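# Seat the blender jar on its base and start it

## Task

Put the blender jar onto its motor base so its square foot sits fully down over the base's square pad, then press the round START key on the base's sloped front once so the green lamp next to it comes on (the key only works while the jar is seated; pressing again or lifting the jar turns it off). At the end the jar must be seated without the robot holding it, the lamp must be lit, and the base must stand upright on the table; then release everything and pull the hands away.

## Robot and tools

Robot: two arms, left_arm and right_arm, facing each other across a table. Each carries an identical five-finger right hand, so hand axes and numbers mean the same on both (they are not mirrored). Do not push anything off the table, and keep the arms from striking or squeezing one another anywhere (wrist, bracket, palm, fingers).

Frame: one world frame with origin on the table top midway between the arm bases, z = 0 at the table surface, +z up; left_arm's base is on the +y side. Results report each hand point's position (m), orientation quaternion (wxyz) and velocities. Reported positions can be somewhat off, more so at long reach.

Hand point: a spot 0.05 m in front of the palm where index pad meets thumb tip in a pinch. Its axes: +z along straight fingers (fingertips extend 0.06-0.07 m past it), +y out of the palm, +x across the palm toward the little finger. A wrist bracket on the little-finger side pokes 0.03 m beyond the point along +y and 0.11 m across; it can collide.

The row (used by both moving tools): 28 numbers, each in [-1, 1], always all 28 even if one arm moves. First 14 for left: dx, dy, dz, rx, ry, rz, then hand little, ring, middle, index, thumb_bend, thumb_turn, force_limit, speed; next 14 the same for right. The first six are an offset, not a pose: a target relative to the hand point's pose in the most recent result that reported it (or, before any such result and in later calls of the same reply, from where the arm is when the action begins), expressed in the hand point's own axes. 1.0 equals 0.6 m of translation or 180 degrees; rx, ry, rz form a single rotation vector. All zeros therefore drives the arm back to that reference pose; it is not a hold. Each step, the command is clipped to within 100 mm and 16 degrees of the measured pose; position wins over orientation if both cannot be met.

Hand numbers are absolute targets: fingers and thumb_bend +1 straight, -1 fully curled; thumb_turn +1 beside the palm, -1 across in front of it. A pinch is roughly index -0.22, thumb_bend -0.75, thumb_turn -0.57. force_limit maps -1..+1 to about 0..10 N at the fingertip (0..15 N for thumb motors) and only stops closing. speed maps -1..+1 to near zero..full (full travel 0.6 s); close at -0.9 or slower for a gentle grip. A whole-hand wrap with thumb turned in front fits objects 0.035-0.08 m wide, lying across the palm on the wrist side of the point; turn the thumb before arriving. There is no no-change value: to keep a hand as is, resend its last eight numbers (before any, send hand_measured plus hand_force_limit and hand_speed). A motor only restarts when its target changes by 0.01 or more, and locks when done.

execute_actions: actions is an empty list (LOOK, returns state and pictures), one action {"rows": [[28 numbers], ...], "steps": n} with up to 15 rows and 1-15 steps of 1/30 s (default 15, last row repeats; every row measured from the same reference, not chained), or one wait {"steps": n} up to 300 counted from the previous result, including your reply time. An action needs at least 8 steps; its last 8 run after the result is returned. pictures: true adds images. A refused call does nothing.

move: target is one 28-number row as above; each arm's hand point travels straight toward it, both paths finishing together, lasting 0.5-10 s. speed in m/s, 0.002 to 0.5 (default 0.25), turning up to twice that in rad/s. Optional stop_force in N, 9 to 40, shared by both arms, allowed after 0.2 s of scene time: an arm stops and backs off 2 steps when its wrist sensor feels that much extra push along its line of travel; use it only with slow, non-rotating moves, and omit it when moving away from something you press on. The result's move: line gives each arm's ending (done, off_target, moving, held, fault, contact) and limits (paced = pose clipped, held = steps blocked, after which motion can jump fast) plus distance to target. Moves ignore obstacles and the other arm; fast touches hit hard, and overshooting a firm contact even slightly can trigger a fault.

wait: seconds 0 to 10; nothing new is sent.
zoom_image: camera (cam_high, cam_low, cam_left_wrist, cam_right_wrist) and region [x0, y0, x1, y1] in pixels, at most 504 by 504, of that camera's latest image.
show_instructions: shows reference images.
finished_scene: scene is the current scene's number; ends and grades it, irreversible.

Results: "pose unreachable" means the clearance check altered that arm's command; HELD marks blocked steps. Hand target shows where the controller is driving. hand_measured, hand_stopped_by (moving, target, force, stalled, fault), hand_load_n (positive = pushed open; near 0 means grip lost) list six motors in command order. Wrist force/torque are in hand axes, noisy, offset by up to about 4 N, saturating near 50 N. Faults: joint torque beyond limits (wrist joints 24.9 N m, others 133) or 150 N external force stops the arm 10 s. Holding loads heats motors; at 85 °C the arm brakes. Something may occasionally nudge loose objects.

Cameras: cam_high and cam_low 896x504, wrist cameras 504x504 fisheye; calibrations are given and may be slightly off.

Advice: grip the jar gently, lower it slowly onto the pad, release it, check it sits flat, then press START lightly with a fingertip using slow moves and stop_force, confirm the green lamp, and withdraw both hands.

Each tool is called after ">>>" by a JSON object that holds its "fn" and its "kwargs", one argument or row to a line.

## Session

>>> {"fn": "execute_actions", "kwargs": {
  "actions": []
}}

Scene clock: 0.00 s of 6600.00 s.
left_arm: end_effector_position=(+0.3167, +0.4239, +0.4749) hand_measured=(+1.000, +1.000, +1.000, +1.000, +1.000, +1.000) hand_load_n=(+0.0, +0.0, +0.0, +0.0, +0.0, +0.0) hand_stopped_by=(target, target, target, target, target, target) hand_force_limit=0.00 hand_speed=-0.80 end_effector_quat_wxyz=(+0.016, +0.354, +0.935, -0.002) end_effector_velocity=(+0.000, -0.001, +0.001) end_effector_angular_velocity=(-0.003, -0.002, -0.002) | right_arm: end_effector_position=(+0.0809, -0.2766, +0.4727) hand_measured=(+1.000, +1.000, +1.000, +1.000, +1.000, +1.000) hand_load_n=(+0.0, +0.0, +0.0, +0.0, +0.0, +0.0) hand_stopped_by=(target, target, target, target, target, target) hand_force_limit=0.00 hand_speed=-0.80 end_effector_quat_wxyz=(-0.000, -0.412, +0.911, -0.004) end_effector_velocity=(-0.000, +0.000, +0.001) end_effector_angular_velocity=(+0.002, -0.002, +0.003)
Joint positions: left_arm=[ 0.576 -1.75   1.37   1.924  1.553 -1.906] | right_arm=[-1.185 -1.718  1.351  1.939  1.58  -1.9  ]
Joint velocities: left_arm=[-0.002 -0.    -0.002 -0.001 -0.     0.   ] | right_arm=[ 0.    -0.001 -0.002  0.    -0.    -0.002]
Joint torques (N m, as the arm reports them, + toward a larger angle): no reading
Wrist force (N, on the end effector, along its own x y z axes, offset not removed): no reading
Wrist torque (N m, same axes, about the end effector's origin, offset not removed): no reading
Hand target (left_arm): +0.317, +0.424, +0.475; +0.016, +0.354, +0.935, -0.002
Hand target (right_arm): +0.081, -0.277, +0.473; -0.000, -0.412, +0.911, -0.004
camera_calibration (this result's frames):
cam_left_wrist: T_world_to_cam=[[0.752351, 0.657271, 0.0443054, -0.538575], [0.512064, -0.625799, 0.588359, -0.184431], [0.414438, -0.419965, -0.807385, 0.55538], [0, 0, 0, 1]] pos_world=[0.269467, 0.471813, 0.580779]
cam_right_wrist: T_world_to_cam=[[-0.671228, 0.740596, 0.0311511, 0.240451], [0.625628, 0.543488, 0.559652, -0.170308], [0.397546, 0.395143, -0.828142, 0.59843], [0, 0, 0, 1]] pos_world=[0.0300434, -0.321982, 0.583408]

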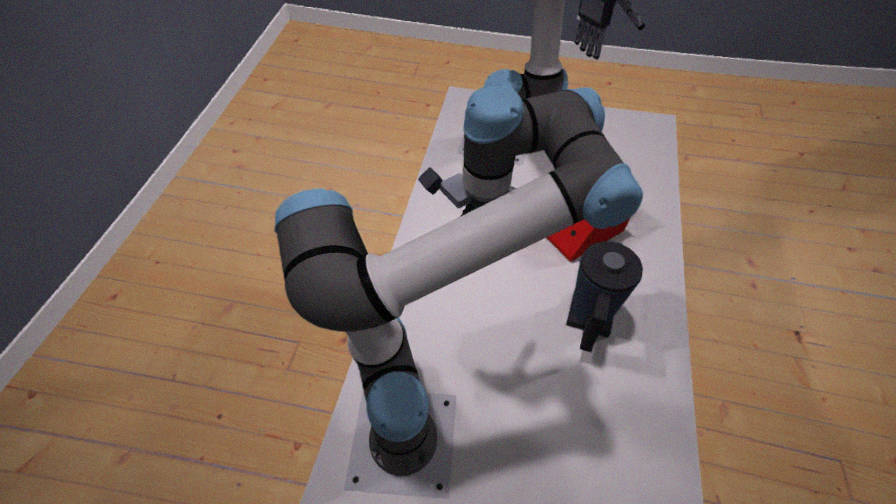

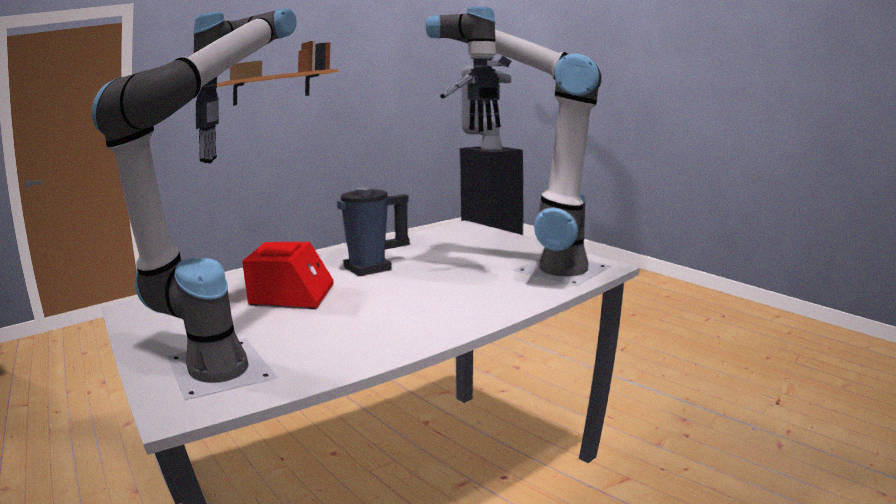

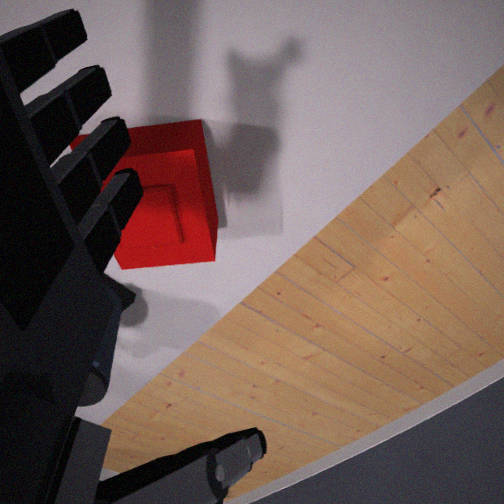

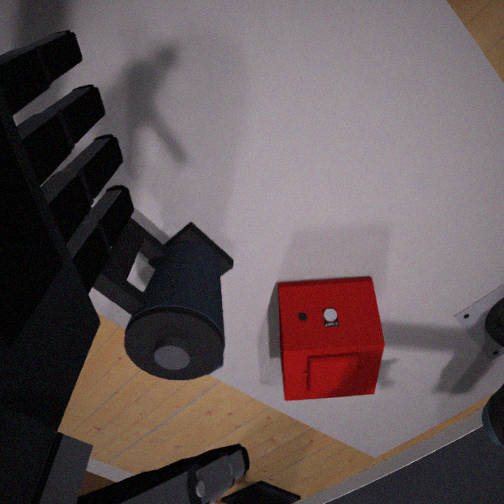

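>>> {"fn": "zoom_image", "kwargs": {
  "camera": "cam_high",
  "region": [520, 200, 700, 380]
}}

>>> {"fn": "zoom_image", "kwargs": {
  "camera": "cam_right_wrist",
  "region": [80, 180, 420, 420]
}}

Region (520, 200, 700, 380) of cam_high's 896x504 image, scaled by 2.800, with more detail than that image has.

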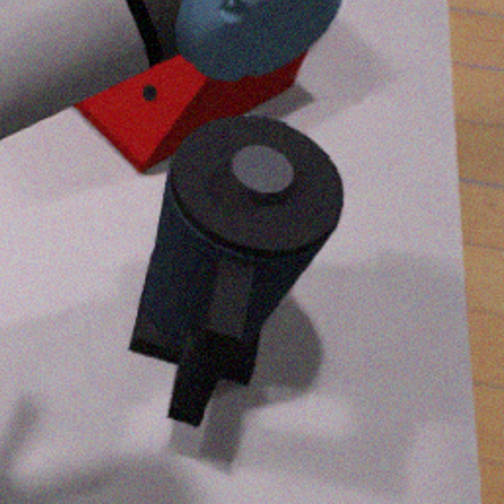

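Region (80, 180, 420, 420) of cam_right_wrist's 504x504 image, scaled by 1.482, with more detail than that image has; it fills the top 356 rows of this view, and the rest is white.

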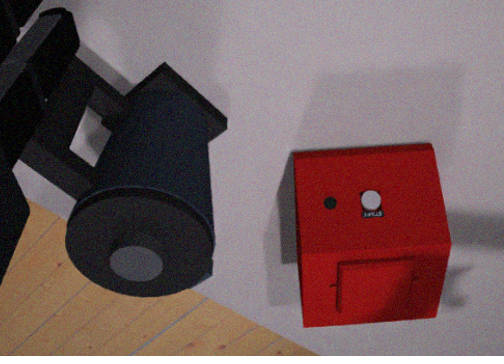

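>>> {"fn": "move", "kwargs": {
  "target": [-0.015,-0.32,-0.075,0,0,0,1,1,1,1,1,1,0,0.5,-0.352,-0.396,0.188,0.238,-0.457,0.238,1,1,1,1,1,1,0,0.5],
  "speed": 0.3
}}

Scene clock: 5.83 s of 6600.00 s.
left_arm: end_effector_position=(+0.1945, +0.2748, +0.5188) hand_measured=(+1.000, +1.000, +1.000, +1.000, +1.000, +1.000) hand_load_n=(+0.0, +0.0, +0.0, +0.0, +0.0, +0.0) hand_stopped_by=(target, target, target, target, target, target) hand_force_limit=0.00 hand_speed=0.50 end_effector_quat_wxyz=(+0.016, +0.354, +0.935, -0.002) end_effector_velocity=(-0.000, -0.001, +0.000) end_effector_angular_velocity=(-0.001, +0.000, +0.000) | right_arm: end_effector_position=(+0.3988, -0.2760, +0.3608) hand_measured=(+1.000, +1.000, +1.000, +1.000, +1.000, +1.000) hand_load_n=(+0.0, +0.0, +0.0, +0.0, +0.0, +0.0) hand_stopped_by=(target, target, target, target, target, target) hand_force_limit=0.00 hand_speed=0.50 end_effector_quat_wxyz=(+0.706, +0.037, +0.706, -0.042) end_effector_velocity=(+0.002, +0.000, -0.001) end_effector_angular_velocity=(-0.001, -0.012, -0.005)
Joint positions: left_arm=[-0.132 -1.621  1.141  2.042  1.539 -2.615] | right_arm=[-1.16  -1.831  2.204 -0.372  2.227 -1.578]
Joint velocities: left_arm=[-0.001  0.001 -0.002  0.001  0.    -0.001] | right_arm=[ 0.001  0.008  0.007 -0.03   0.006 -0.009]
Joint torques (N m, as the arm reports them, + toward a larger angle): left_arm=[-10.39  -4.48 -27.16   4.3   -1.19  -1.22] | right_arm=[ 12.75  -2.57 -11.39  -3.09   1.29  -2.12]
Wrist force (N, on the end effector, along its own x y z axes, offset not removed): left_arm=[3.3 2.4 2.3] | right_arm=[3.5 0.3 -0.7]
Wrist torque (N m, same axes, about the end effector's origin, offset not removed): left_arm=[0.11 -0.54 0.30] | right_arm=[0.23 -0.54 0.30]
Hand target (left_arm): +0.194, +0.275, +0.519; +0.016, +0.354, +0.935, -0.002
Hand target (right_arm): +0.399, -0.276, +0.361; +0.706, +0.037, +0.706, -0.042
Off the commanded pose (left_arm): 0.000 m, 0 deg.
Off the commanded pose (right_arm): 0.000 m, 0 deg.
Kept back: nothing.
move: done
camera_calibration (this result's frames):
cam_left_wrist: T_world_to_cam=[[0.752333, 0.657272, 0.0445854, -0.35078], [0.511622, -0.625572, 0.588985, -0.241294], [0.415014, -0.420302, -0.806913, 0.57862], [0, 0, 0, 1]] pos_world=[0.14722, 0.322806, 0.624655]
cam_right_wrist: T_world_to_cam=[[0.0713761, 0.992003, 0.104098, 0.203739], [-0.570232, -0.0450452, 0.820248, -0.0864333], [0.818377, -0.117906, 0.562456, -0.432013], [0, 0, 0, 1]] pos_world=[0.28972, -0.25694, 0.292676]

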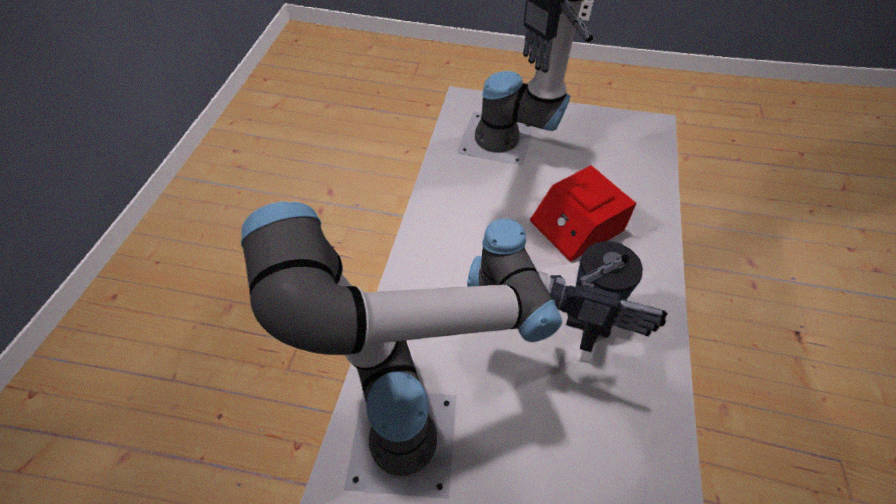

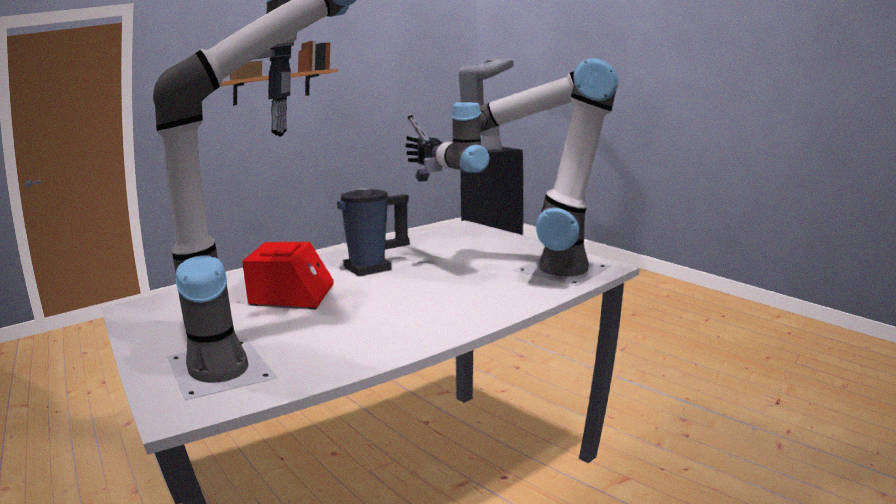

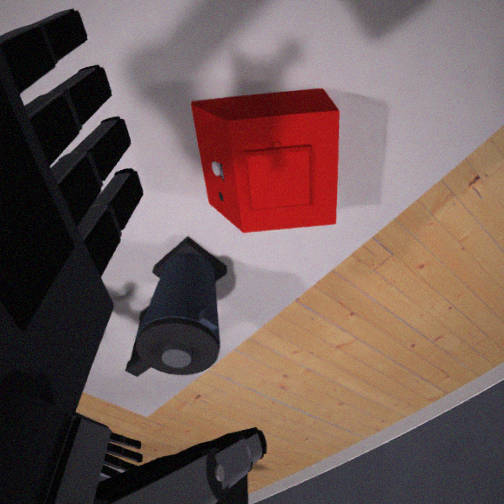

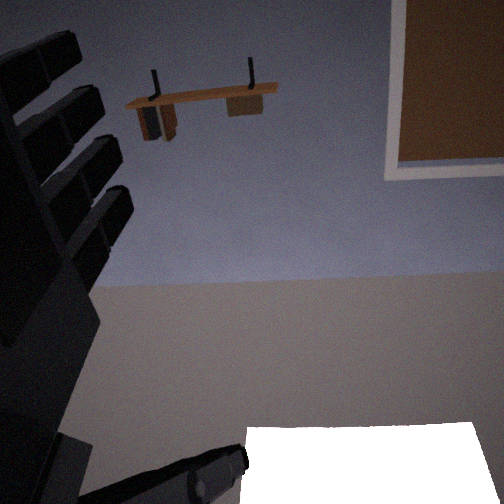

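>>> {"fn": "move", "kwargs": {
  "target": [0,0,0,0,0,0,1,1,1,1,1,1,0,0.5,0.348,0,0,0,0,0,1,1,1,1,1,1,0,0.5],
  "speed": 0.12,
  "stop_force": 12
}}

>>> {"fn": "zoom_image", "kwargs": {
  "camera": "cam_high",
  "region": [500, 220, 700, 400]
}}

>>> {"fn": "zoom_image", "kwargs": {
  "camera": "cam_low",
  "region": [320, 150, 520, 300]
}}

Scene clock: 8.37 s of 6600.00 s.
left_arm: end_effector_position=(+0.1945, +0.2748, +0.5188) hand_measured=(+1.000, +1.000, +1.000, +1.000, +1.000, +1.000) hand_load_n=(+0.0, +0.0, +0.0, +0.0, +0.0, +0.0) hand_stopped_by=(target, target, target, target, target, target) hand_force_limit=0.00 hand_speed=0.50 end_effector_quat_wxyz=(+0.016, +0.354, +0.935, -0.002) end_effector_velocity=(+0.000, +0.000, -0.000) end_effector_angular_velocity=(-0.000, +0.000, -0.000) | right_arm: end_effector_position=(+0.3985, -0.2776, +0.1521) hand_measured=(+1.000, +1.000, +1.000, +1.000, +1.000, +1.000) hand_load_n=(+0.0, +0.0, +0.0, +0.0, +0.0, +0.0) hand_stopped_by=(target, target, target, target, target, target) hand_force_limit=0.00 hand_speed=0.50 end_effector_quat_wxyz=(+0.705, +0.037, +0.707, -0.042) end_effector_velocity=(+0.001, +0.000, -0.002) end_effector_angular_velocity=(+0.002, -0.005, -0.001)
Joint positions: left_arm=[-0.132 -1.621  1.141  2.042  1.539 -2.615] | right_arm=[-1.165 -1.358  2.497 -1.137  2.222 -1.578]
Joint velocities: left_arm=[ 0.    -0.001  0.001 -0.001  0.     0.   ] | right_arm=[-0.001  0.012  0.001 -0.018 -0.    -0.001]
Joint torques (N m, as the arm reports them, + toward a larger angle): left_arm=[  7.06 -18.22  -3.13   0.34   0.85   1.21] | right_arm=[-15.85 -13.09   0.32  -2.81  -1.68  -1.96]
Wrist force (N, on the end effector, along its own x y z axes, offset not removed): left_arm=[3.7 1.8 1.3] | right_arm=[1.2 -1.8 -1.0]
Wrist torque (N m, same axes, about the end effector's origin, offset not removed): left_arm=[0.13 -0.56 0.26] | right_arm=[-0.02 -0.15 0.03]
Hand target (left_arm): +0.194, +0.275, +0.519; +0.016, +0.354, +0.935, -0.002
Hand target (right_arm): +0.399, -0.278, +0.152; +0.706, +0.037, +0.706, -0.042
Off the commanded pose (left_arm): 0.000 m, 0 deg.
Off the commanded pose (right_arm): 0.000 m, 0 deg.
Kept back: nothing.
move: done
camera_calibration (this result's frames):
cam_left_wrist: T_world_to_cam=[[0.752333, 0.657272, 0.0445945, -0.350787], [0.511614, -0.62557, 0.588994, -0.241301], [0.415026, -0.420304, -0.806906, 0.578614], [0, 0, 0, 1]] pos_world=[0.147222, 0.322806, 0.624655]
cam_right_wrist: T_world_to_cam=[[0.0714121, 0.992003, 0.104071, 0.227077], [-0.569883, -0.0450526, 0.82049, 0.0842864], [0.818617, -0.117901, 0.562108, -0.31469], [0, 0, 0, 1]] pos_world=[0.289428, -0.258565, 0.0841013]

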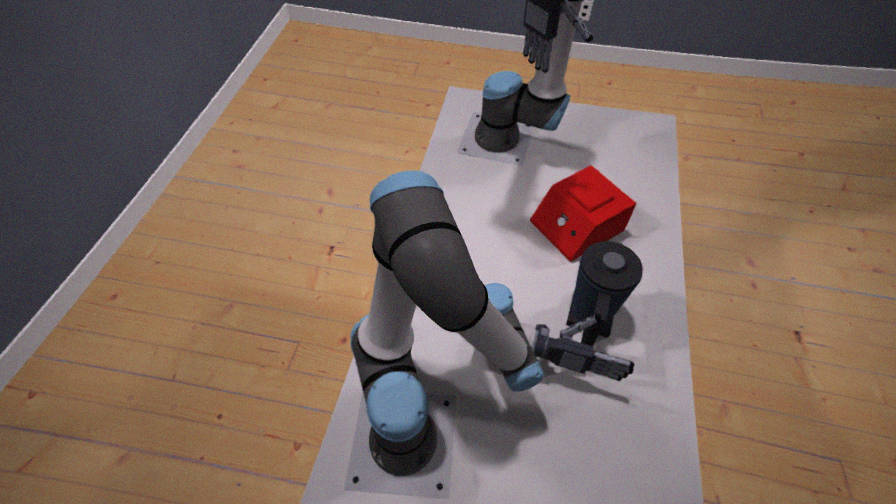

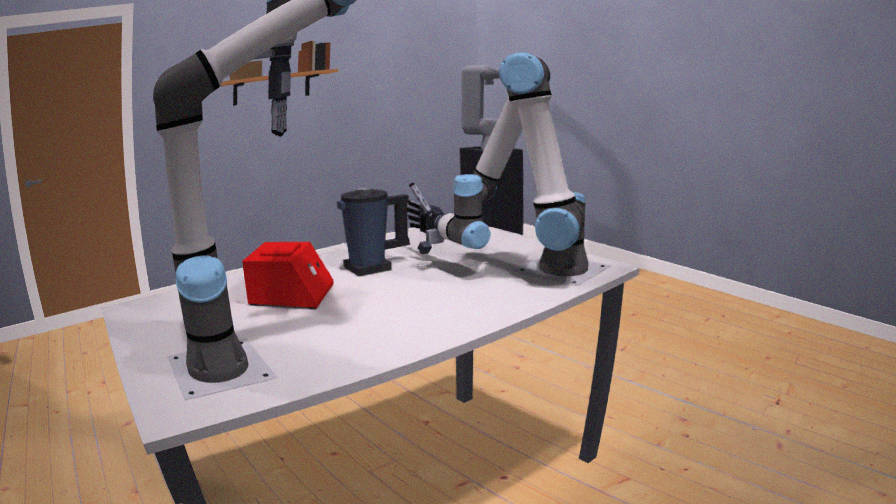

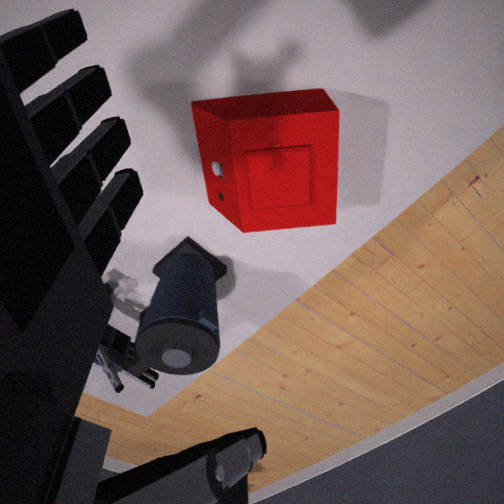

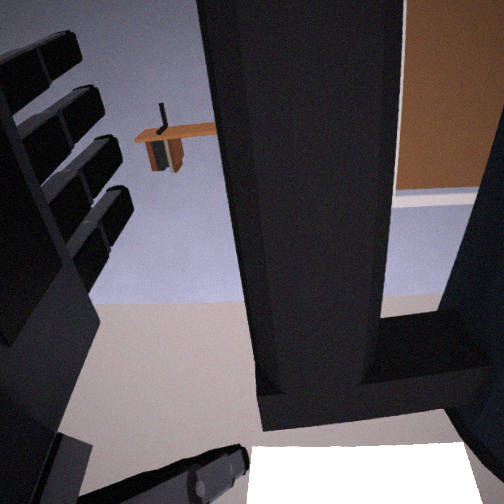

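Region (500, 220, 700, 400) of cam_high's 896x504 image, scaled by 2.520, with more detail than that image has; it fills the top 454 rows of this view, and the rest is white.

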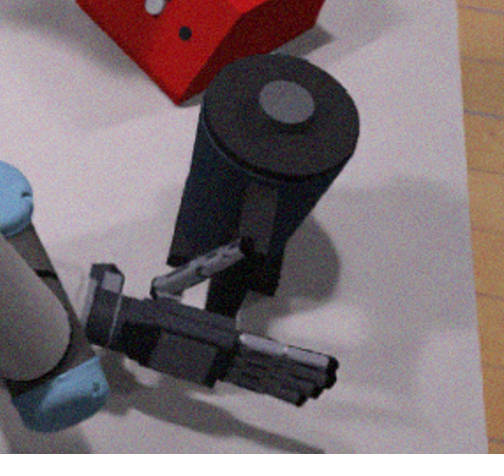

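Region (320, 150, 520, 300) of cam_low's 896x504 image, scaled by 2.520, with more detail than that image has; it fills the top 378 rows of this view, and the rest is white.

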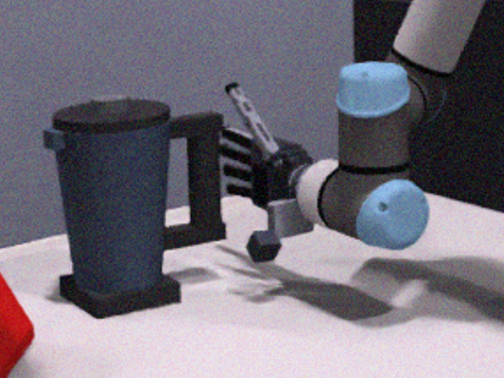

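>>> {"fn": "move", "kwargs": {
  "target": [0,0,0,0,0,0,1,1,1,1,1,1,0,0.5,0,0.08,-0.015,0,0,0,1,1,1,1,1,1,0,0.5],
  "speed": 0.03,
  "stop_force": 9
}}

>>> {"fn": "zoom_image", "kwargs": {
  "camera": "cam_high",
  "region": [500, 220, 700, 400]
}}

>>> {"fn": "zoom_image", "kwargs": {
  "camera": "cam_low",
  "region": [320, 150, 520, 300]
}}

Scene clock: 10.77 s of 6600.00 s.
left_arm: end_effector_position=(+0.1945, +0.2748, +0.5188) hand_measured=(+1.000, +1.000, +1.000, +1.000, +1.000, +1.000) hand_load_n=(+0.0, +0.0, +0.0, +0.0, +0.0, +0.0) hand_stopped_by=(target, target, target, target, target, target) hand_force_limit=0.00 hand_speed=0.50 end_effector_quat_wxyz=(+0.016, +0.354, +0.935, -0.002) end_effector_velocity=(+0.000, +0.000, +0.000) end_effector_angular_velocity=(+0.000, -0.000, +0.001) | right_arm: end_effector_position=(+0.3948, -0.2291, +0.1518) hand_measured=(+1.000, +1.000, +1.000, +1.000, +1.000, +1.000) hand_load_n=(+0.0, +0.0, +0.0, +0.0, +0.0, +0.0) hand_stopped_by=(target, target, target, target, target, target) hand_force_limit=0.00 hand_speed=0.50 end_effector_quat_wxyz=(+0.706, +0.036, +0.707, -0.042) end_effector_velocity=(+0.000, +0.002, -0.000) end_effector_angular_velocity=(+0.001, +0.000, -0.001)
Joint positions: left_arm=[-0.132 -1.621  1.141  2.042  1.539 -2.615] | right_arm=[-1.014 -1.285  2.381 -1.095  2.373 -1.578]
Joint velocities: left_arm=[ 0.001 -0.001  0.     0.001 -0.    -0.   ] | right_arm=[ 0.006  0.004 -0.006  0.002  0.007  0.001]
Joint torques (N m, as the arm reports them, + toward a larger angle): left_arm=[  8.13 -18.86  -2.88   0.45   0.59   1.29] | right_arm=[ 14.65 -16.98 -17.81   0.25   1.47   2.21]
Wrist force (N, on the end effector, along its own x y z axes, offset not removed): left_arm=[3.2 2.0 0.9] | right_arm=[3.9 -1.1 -0.7]
Wrist torque (N m, same axes, about the end effector's origin, offset not removed): left_arm=[0.23 -0.45 0.20] | right_arm=[0.03 -0.62 0.27]
Hand target (left_arm): +0.194, +0.275, +0.519; +0.016, +0.354, +0.935, -0.002
Hand target (right_arm): +0.395, -0.229, +0.152; +0.706, +0.037, +0.707, -0.042
Off the commanded pose (left_arm): 0.000 m, 0 deg.
Off the commanded pose (right_arm): 0.000 m, 0 deg.
Kept back: nothing.
move: done
camera_calibration (this result's frames):
cam_left_wrist: T_world_to_cam=[[0.752333, 0.657272, 0.0445915, -0.350785], [0.511616, -0.62557, 0.588991, -0.241299], [0.415023, -0.420304, -0.806908, 0.578616], [0, 0, 0, 1]] pos_world=[0.147221, 0.322806, 0.624655]
cam_right_wrist: T_world_to_cam=[[0.0713177, 0.99203, 0.103873, 0.179344], [-0.570019, -0.0449233, 0.820403, 0.084764], [0.818531, -0.117719, 0.562272, -0.305687], [0, 0, 0, 1]] pos_world=[0.28574, -0.210092, 0.0837095]

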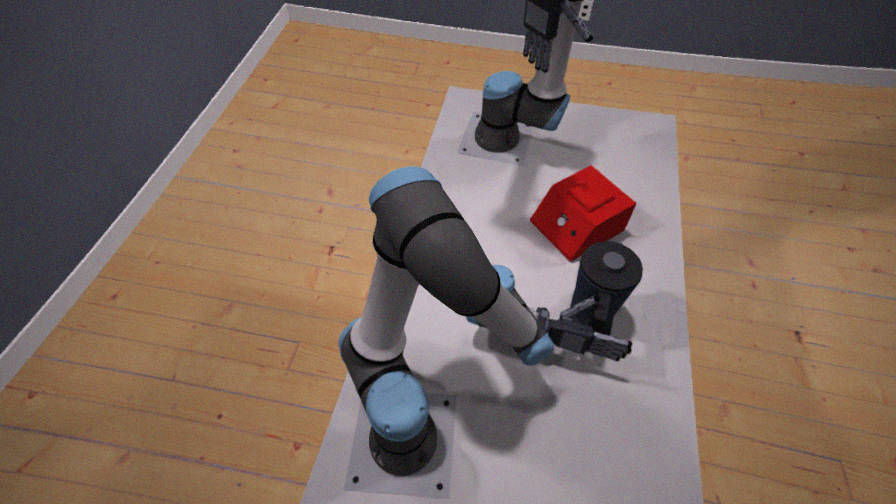

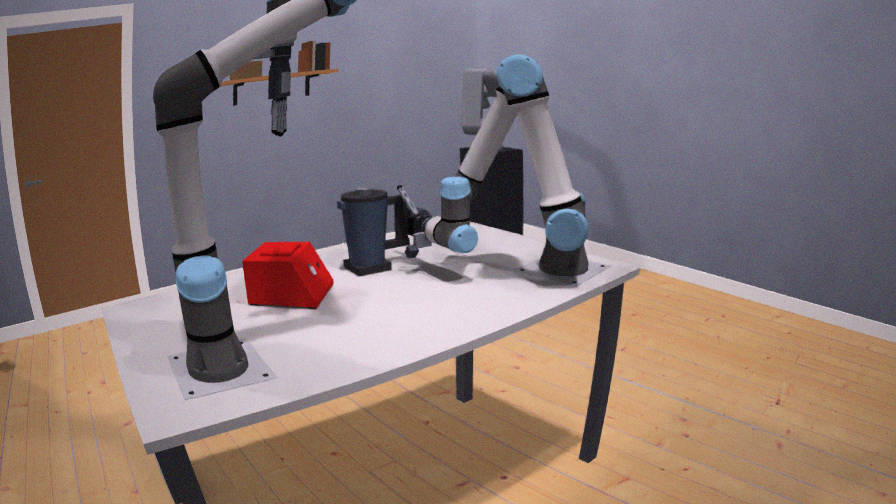

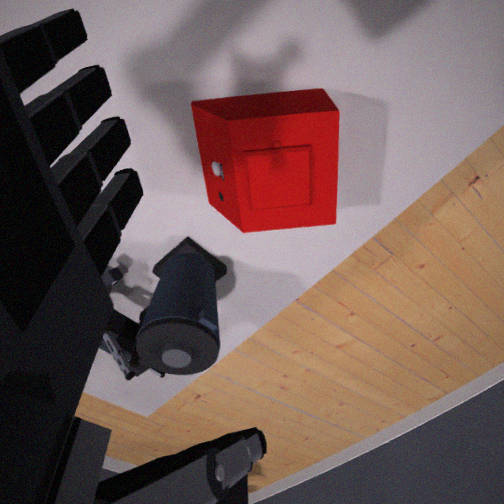

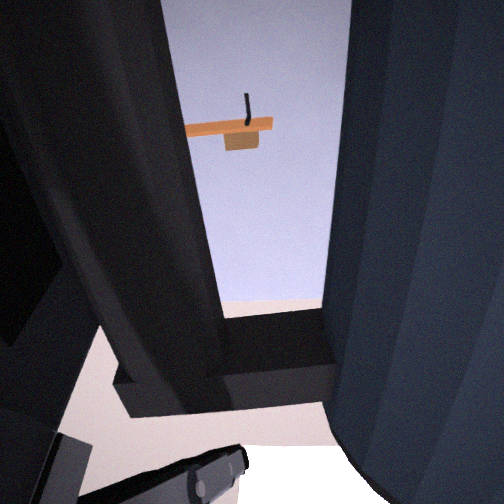

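Region (500, 220, 700, 400) of cam_high's 896x504 image, scaled by 2.520, with more detail than that image has; it fills the top 454 rows of this view, and the rest is white.

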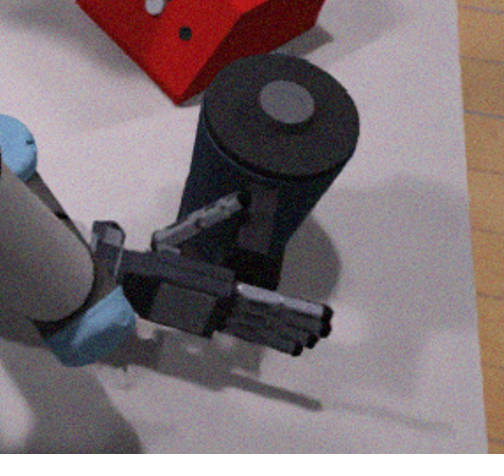

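Region (320, 150, 520, 300) of cam_low's 896x504 image, scaled by 2.520, with more detail than that image has; it fills the top 378 rows of this view, and the rest is white.

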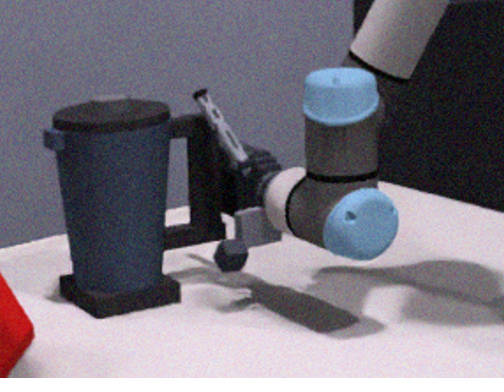

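>>> {"fn": "move", "kwargs": {
  "target": [0,0,0,0,0,0,1,1,1,1,1,1,0,0.5,0,0.02,0.022,0,0,0,1,1,1,1,1,1,0,0.5],
  "speed": 0.015,
  "stop_force": 9
}}

>>> {"fn": "move", "kwargs": {
  "target": [0,0,0,0,0,0,1,1,1,1,1,1,0,0.5,0,0,0,0,0,0,-1,-1,-1,-1,1,1,1,-0.5]
}}

>>> {"fn": "zoom_image", "kwargs": {
  "camera": "cam_low",
  "region": [320, 150, 520, 300]
}}

Scene clock: 12.67 s of 6600.00 s.
left_arm: end_effector_position=(+0.1945, +0.2748, +0.5188) hand_measured=(+1.000, +1.000, +1.000, +1.000, +1.000, +1.000) hand_load_n=(+0.0, +0.0, +0.0, +0.0, +0.0, +0.0) hand_stopped_by=(target, target, target, target, target, target) hand_force_limit=0.00 hand_speed=0.50 end_effector_quat_wxyz=(+0.016, +0.354, +0.935, -0.002) end_effector_velocity=(-0.000, -0.000, +0.000) end_effector_angular_velocity=(-0.001, -0.000, -0.001) | right_arm: end_effector_position=(+0.4090, -0.2188, +0.1517) hand_measured=(+1.000, +1.000, +1.000, +1.000, +1.000, +1.000) hand_load_n=(+0.0, +0.0, +0.0, +0.0, +0.0, +0.0) hand_stopped_by=(target, target, target, target, target, target) hand_force_limit=0.00 hand_speed=0.50 end_effector_quat_wxyz=(+0.706, +0.036, +0.706, -0.042) end_effector_velocity=(+0.002, +0.001, -0.001) end_effector_angular_velocity=(-0.003, +0.002, -0.000)
Joint positions: left_arm=[-0.132 -1.621  1.141  2.042  1.539 -2.615] | right_arm=[-1.018 -1.258  2.336 -1.077  2.369 -1.578]
Joint velocities: left_arm=[-0.001 -0.    -0.001  0.    -0.     0.   ] | right_arm=[-0.001  0.005 -0.005  0.003 -0.001 -0.001]
Joint torques (N m, as the arm reports them, + toward a larger angle): left_arm=[  7.28 -18.42  -3.89   0.55   0.44   1.12] | right_arm=[-14.59 -17.73 -16.39   0.29  -1.92  -2.  ]
Wrist force (N, on the end effector, along its own x y z axes, offset not removed): left_arm=[2.9 0.1 0.2] | right_arm=[1.2 -3.4 -1.4]
Wrist torque (N m, same axes, about the end effector's origin, offset not removed): left_arm=[-0.10 -0.37 0.20] | right_arm=[0.00 -0.31 0.12]
Hand target (left_arm): +0.194, +0.275, +0.519; +0.016, +0.354, +0.935, -0.002
Hand target (right_arm): +0.409, -0.219, +0.152; +0.706, +0.036, +0.707, -0.042
Off the commanded pose (left_arm): 0.000 m, 0 deg.
Off the commanded pose (right_arm): 0.000 m, 0 deg.
Kept back: nothing.
move: done
camera_calibration (this result's frames):
cam_left_wrist: T_world_to_cam=[[0.752333, 0.657272, 0.0445916, -0.350785], [0.511616, -0.62557, 0.588991, -0.241299], [0.415023, -0.420304, -0.806908, 0.578616], [0, 0, 0, 1]] pos_world=[0.147221, 0.322806, 0.624655]
cam_right_wrist: T_world_to_cam=[[0.0713119, 0.992029, 0.103893, 0.168106], [-0.570027, -0.044942, 0.820396, 0.0934069], [0.818525, -0.117726, 0.562278, -0.316043], [0, 0, 0, 1]] pos_world=[0.299946, -0.199774, 0.0836084]

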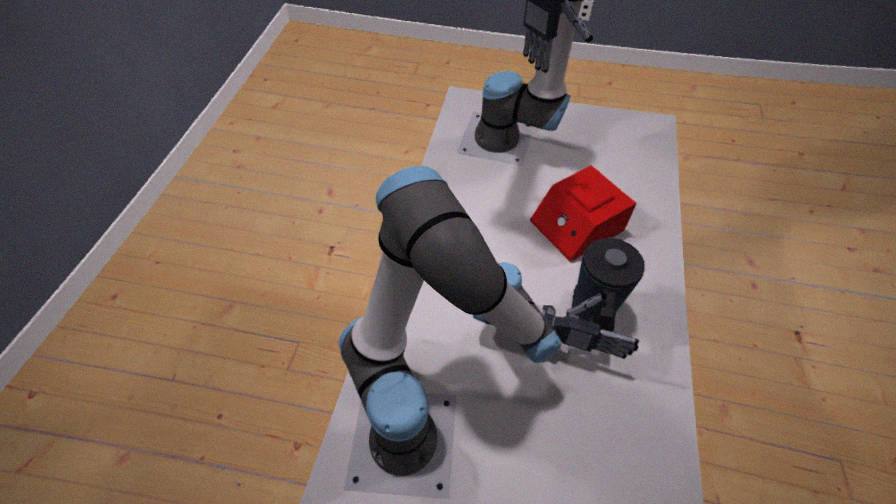

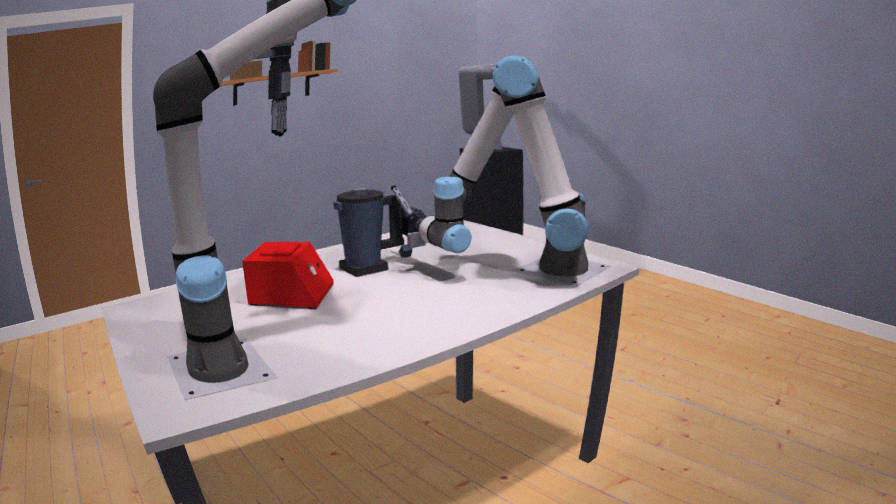

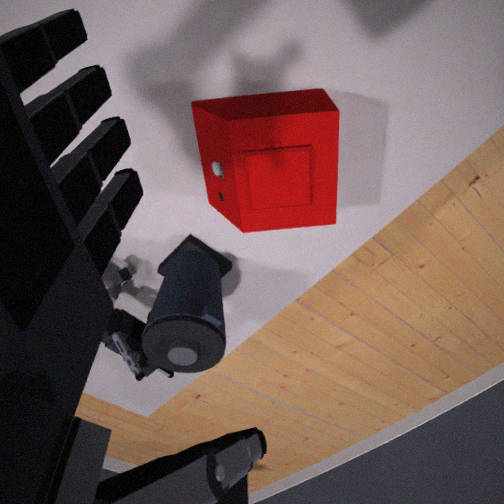

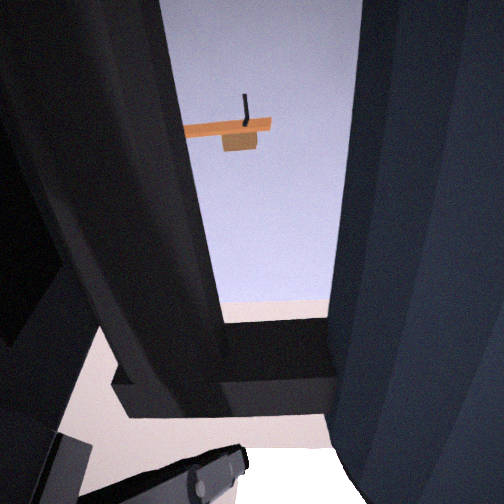

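Scene clock: 15.03 s of 6600.00 s.
left_arm: end_effector_position=(+0.1945, +0.2748, +0.5188) hand_measured=(+1.000, +1.000, +1.000, +1.000, +1.000, +1.000) hand_load_n=(+0.0, +0.0, +0.0, +0.0, +0.0, +0.0) hand_stopped_by=(target, target, target, target, target, target) hand_force_limit=0.00 hand_speed=0.50 end_effector_quat_wxyz=(+0.016, +0.354, +0.935, -0.002) end_effector_velocity=(+0.000, +0.001, +0.000) end_effector_angular_velocity=(+0.001, -0.000, +0.000) | right_arm: end_effector_position=(+0.4091, -0.2188, +0.1517) hand_measured=(-0.728, -0.716, -0.716, -0.716, +1.000, +1.000) hand_load_n=(+11.0, +9.0, +9.0, +10.0, +1.0, +0.0) hand_stopped_by=(force, force, force, force, target, target) hand_force_limit=1.00 hand_speed=-0.50 end_effector_quat_wxyz=(+0.706, +0.037, +0.706, -0.042) end_effector_velocity=(-0.000, +0.000, -0.001) end_effector_angular_velocity=(-0.005, +0.003, +0.000)
Joint positions: left_arm=[-0.132 -1.621  1.141  2.042  1.539 -2.615] | right_arm=[-1.018 -1.258  2.336 -1.077  2.369 -1.578]
Joint velocities: left_arm=[ 0.    -0.002  0.002  0.    -0.     0.   ] | right_arm=[ 0.001  0.001  0.     0.002  0.    -0.002]
Joint torques (N m, as the arm reports them, + toward a larger angle): left_arm=[  7.84 -18.81  -1.93   0.42   0.17   1.2 ] | right_arm=[ -5.22 -24.14  -1.61   4.22  -0.85  -0.83]
Wrist force (N, on the end effector, along its own x y z axes, offset not removed): left_arm=[3.1 2.8 1.7] | right_arm=[-5.8 1.6 -1.4]
Wrist torque (N m, same axes, about the end effector's origin, offset not removed): left_arm=[0.35 -0.43 0.23] | right_arm=[-0.07 -1.03 1.75]
Hand target (left_arm): +0.194, +0.275, +0.519; +0.016, +0.354, +0.935, -0.002
Hand target (right_arm): +0.409, -0.219, +0.152; +0.706, +0.036, +0.706, -0.042
Off the commanded pose (left_arm): 0.000 m, 0 deg.
Off the commanded pose (right_arm): 0.000 m, 0 deg.
Kept back: nothing.
move: done
camera_calibration (this result's frames):
cam_left_wrist: T_world_to_cam=[[0.752333, 0.657272, 0.0445915, -0.350785], [0.511616, -0.62557, 0.588991, -0.241299], [0.415023, -0.420304, -0.806908, 0.578616], [0, 0, 0, 1]] pos_world=[0.147221, 0.322806, 0.624655]
cam_right_wrist: T_world_to_cam=[[0.071334, 0.992012, 0.104041, 0.168068], [-0.570172, -0.0450312, 0.82029, 0.0934172], [0.818422, -0.117836, 0.562405, -0.316096], [0, 0, 0, 1]] pos_world=[0.299975, -0.199767, 0.0836587]

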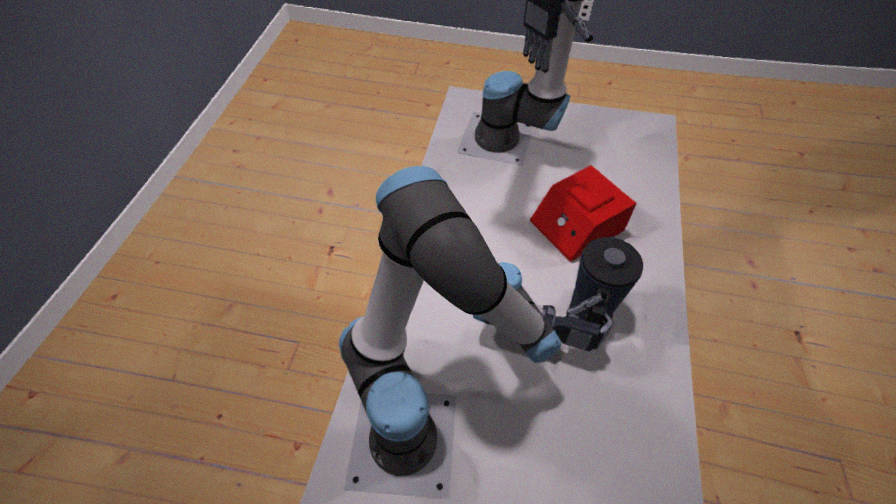

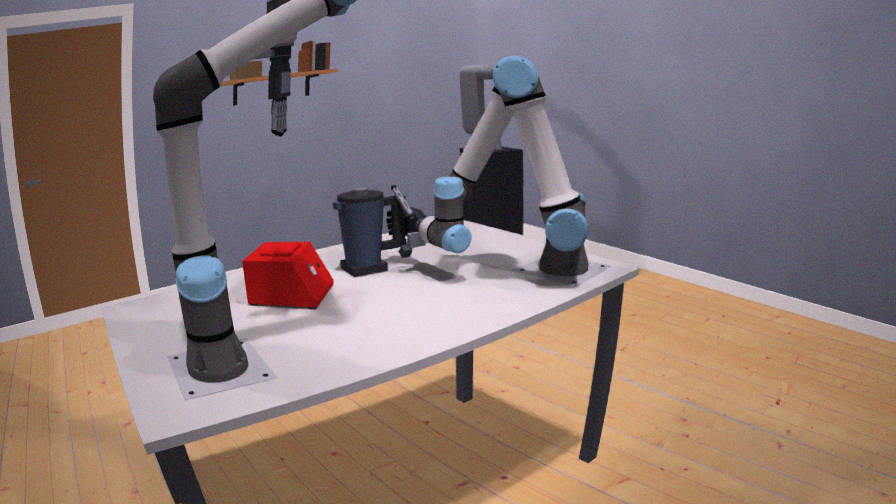

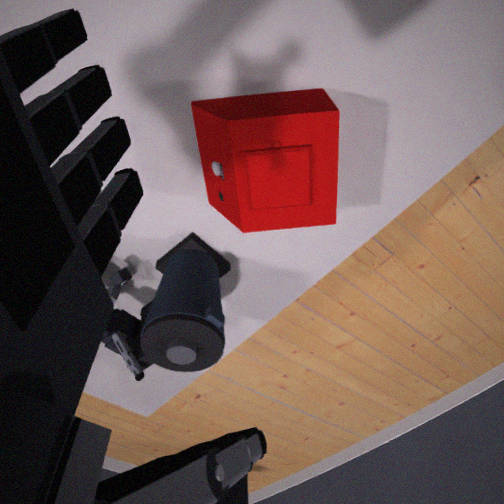

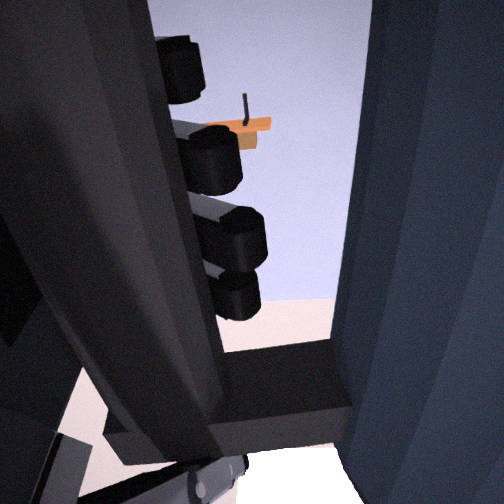

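Region (320, 150, 520, 300) of cam_low's 896x504 image, scaled by 2.520, with more detail than that image has; it fills the top 378 rows of this view, and the rest is white.

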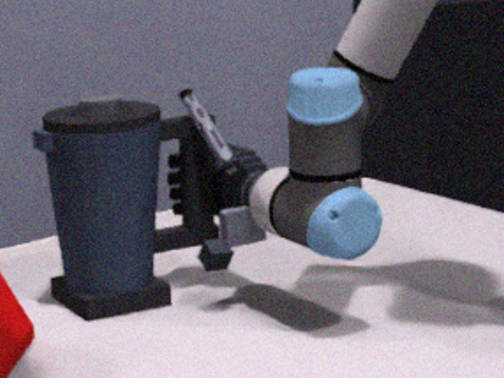

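>>> {"fn": "move", "kwargs": {
  "target": [0,0,0,0,0,0,1,1,1,1,1,1,0,0.5,-0.29,0,0,0,0,0,-1,-1,-1,-1,1,1,1,-0.5],
  "speed": 0.08
}}

>>> {"fn": "zoom_image", "kwargs": {
  "camera": "cam_low",
  "region": [230, 90, 520, 320]
}}

>>> {"fn": "zoom_image", "kwargs": {
  "camera": "cam_left_wrist",
  "region": [100, 70, 400, 420]
}}

Scene clock: 18.07 s of 6600.00 s.
left_arm: end_effector_position=(+0.1945, +0.2748, +0.5188) hand_measured=(+1.000, +1.000, +1.000, +1.000, +1.000, +1.000) hand_load_n=(+0.0, +0.0, +0.0, +0.0, +0.0, +0.0) hand_stopped_by=(target, target, target, target, target, target) hand_force_limit=0.00 hand_speed=0.50 end_effector_quat_wxyz=(+0.016, +0.354, +0.935, -0.002) end_effector_velocity=(-0.000, +0.000, -0.000) end_effector_angular_velocity=(-0.001, +0.000, -0.000) | right_arm: end_effector_position=(+0.4093, -0.2175, +0.3256) hand_measured=(-0.728, -0.716, -0.716, -0.716, +1.000, +1.000) hand_load_n=(+6.5, +5.5, +7.5, +10.5, +1.0, +0.0) hand_stopped_by=(force, force, force, force, target, target) hand_force_limit=1.00 hand_speed=-0.50 end_effector_quat_wxyz=(+0.706, +0.037, +0.706, -0.042) end_effector_velocity=(+0.000, +0.000, +0.003) end_effector_angular_velocity=(-0.000, -0.000, -0.000)
Joint positions: left_arm=[-0.132 -1.621  1.141  2.042  1.539 -2.615] | right_arm=[-1.015 -1.629  2.139 -0.51   2.372 -1.578]
Joint velocities: left_arm=[-0.    -0.001  0.001 -0.001  0.    -0.   ] | right_arm=[ 0.    -0.003 -0.006  0.008  0.001 -0.   ]
Joint torques (N m, as the arm reports them, + toward a larger angle): left_arm=[  7.57 -18.82  -2.43   0.52   0.25   1.19] | right_arm=[ 13.35 -30.39 -29.15  -1.98   1.22   3.44]
Wrist force (N, on the end effector, along its own x y z axes, offset not removed): left_arm=[3.0 0.5 1.0] | right_arm=[12.0 0.1 -0.3]
Wrist torque (N m, same axes, about the end effector's origin, offset not removed): left_arm=[-0.08 -0.43 0.12] | right_arm=[0.20 -0.91 -0.39]
Hand target (left_arm): +0.194, +0.275, +0.519; +0.016, +0.354, +0.935, -0.002
Hand target (right_arm): +0.409, -0.217, +0.326; +0.706, +0.037, +0.706, -0.042
Off the commanded pose (left_arm): 0.000 m, 0 deg.
Off the commanded pose (right_arm): 0.000 m, 0 deg.
Kept back: nothing.
move: done
camera_calibration (this result's frames):
cam_left_wrist: T_world_to_cam=[[0.752333, 0.657272, 0.0445916, -0.350785], [0.511616, -0.62557, 0.588991, -0.241299], [0.415023, -0.420304, -0.806908, 0.578616], [0, 0, 0, 1]] pos_world=[0.147221, 0.322806, 0.624655]
cam_right_wrist: T_world_to_cam=[[0.0713199, 0.992013, 0.104038, 0.148663], [-0.570277, -0.0450216, 0.820218, -0.0489524], [0.818351, -0.117829, 0.562511, -0.41388], [0, 0, 0, 1]] pos_world=[0.30018, -0.198446, 0.257497]

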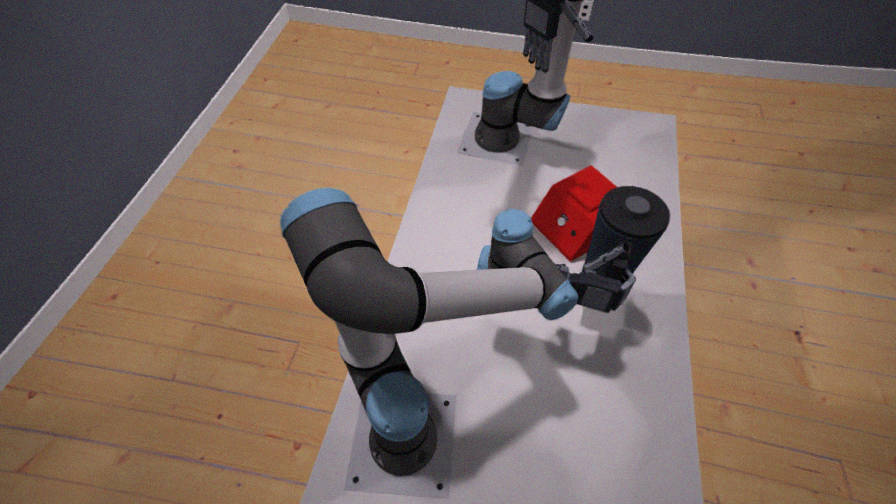

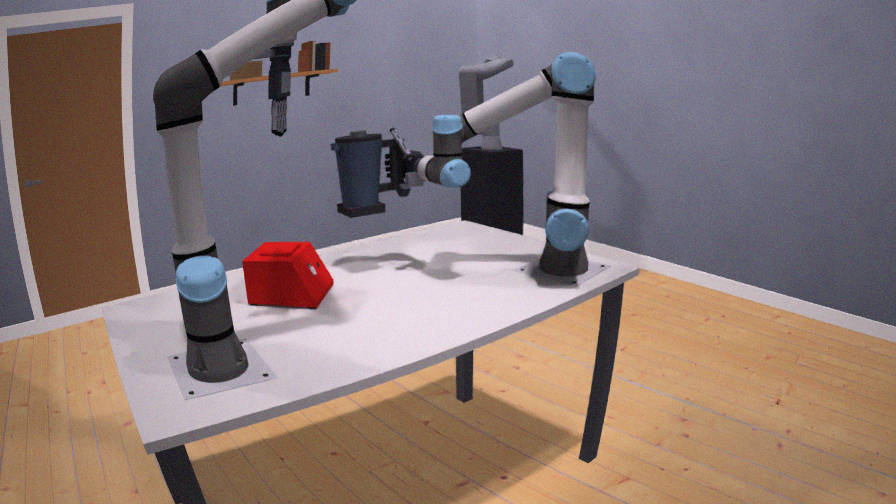

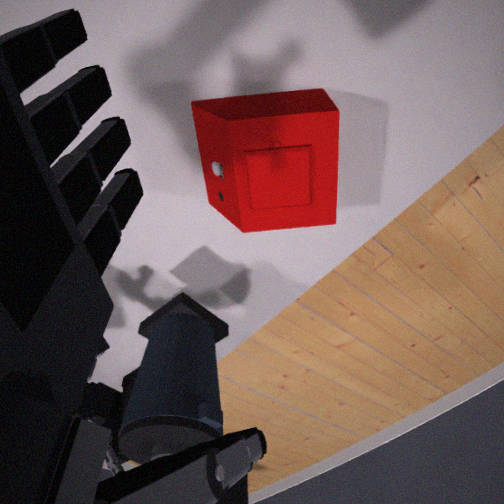

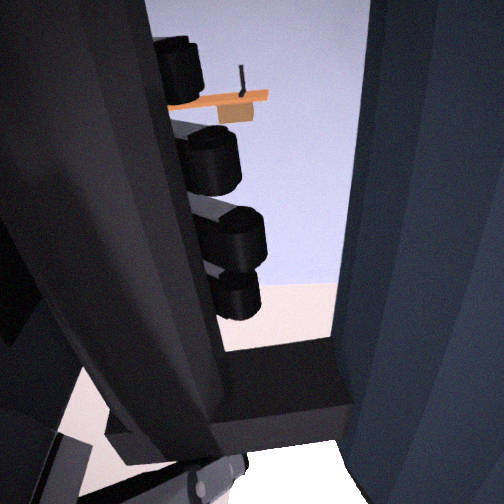

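Region (230, 90, 520, 320) of cam_low's 896x504 image, scaled by 1.738, with more detail than that image has; it fills the top 400 rows of this view, and the rest is white.

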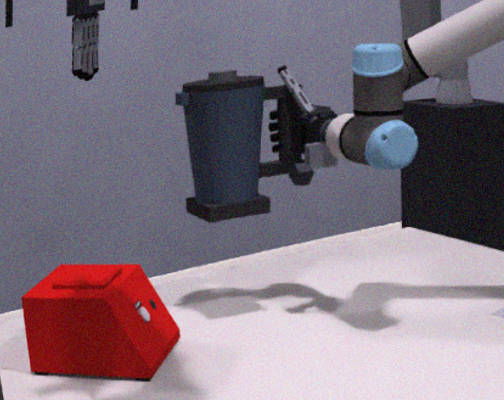

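Region (100, 70, 400, 420) of cam_left_wrist's 504x504 image, scaled by 1.440, with more detail than that image has; it fills the left 432 columns of this view, and the rest is white.

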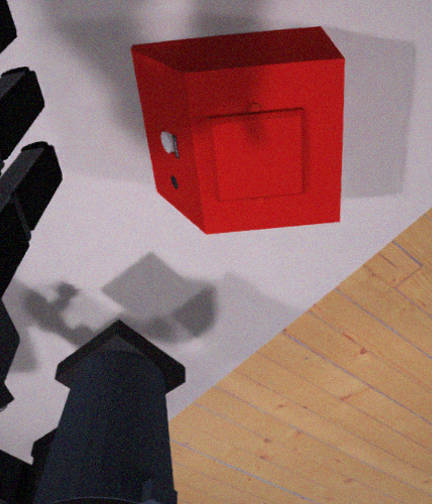

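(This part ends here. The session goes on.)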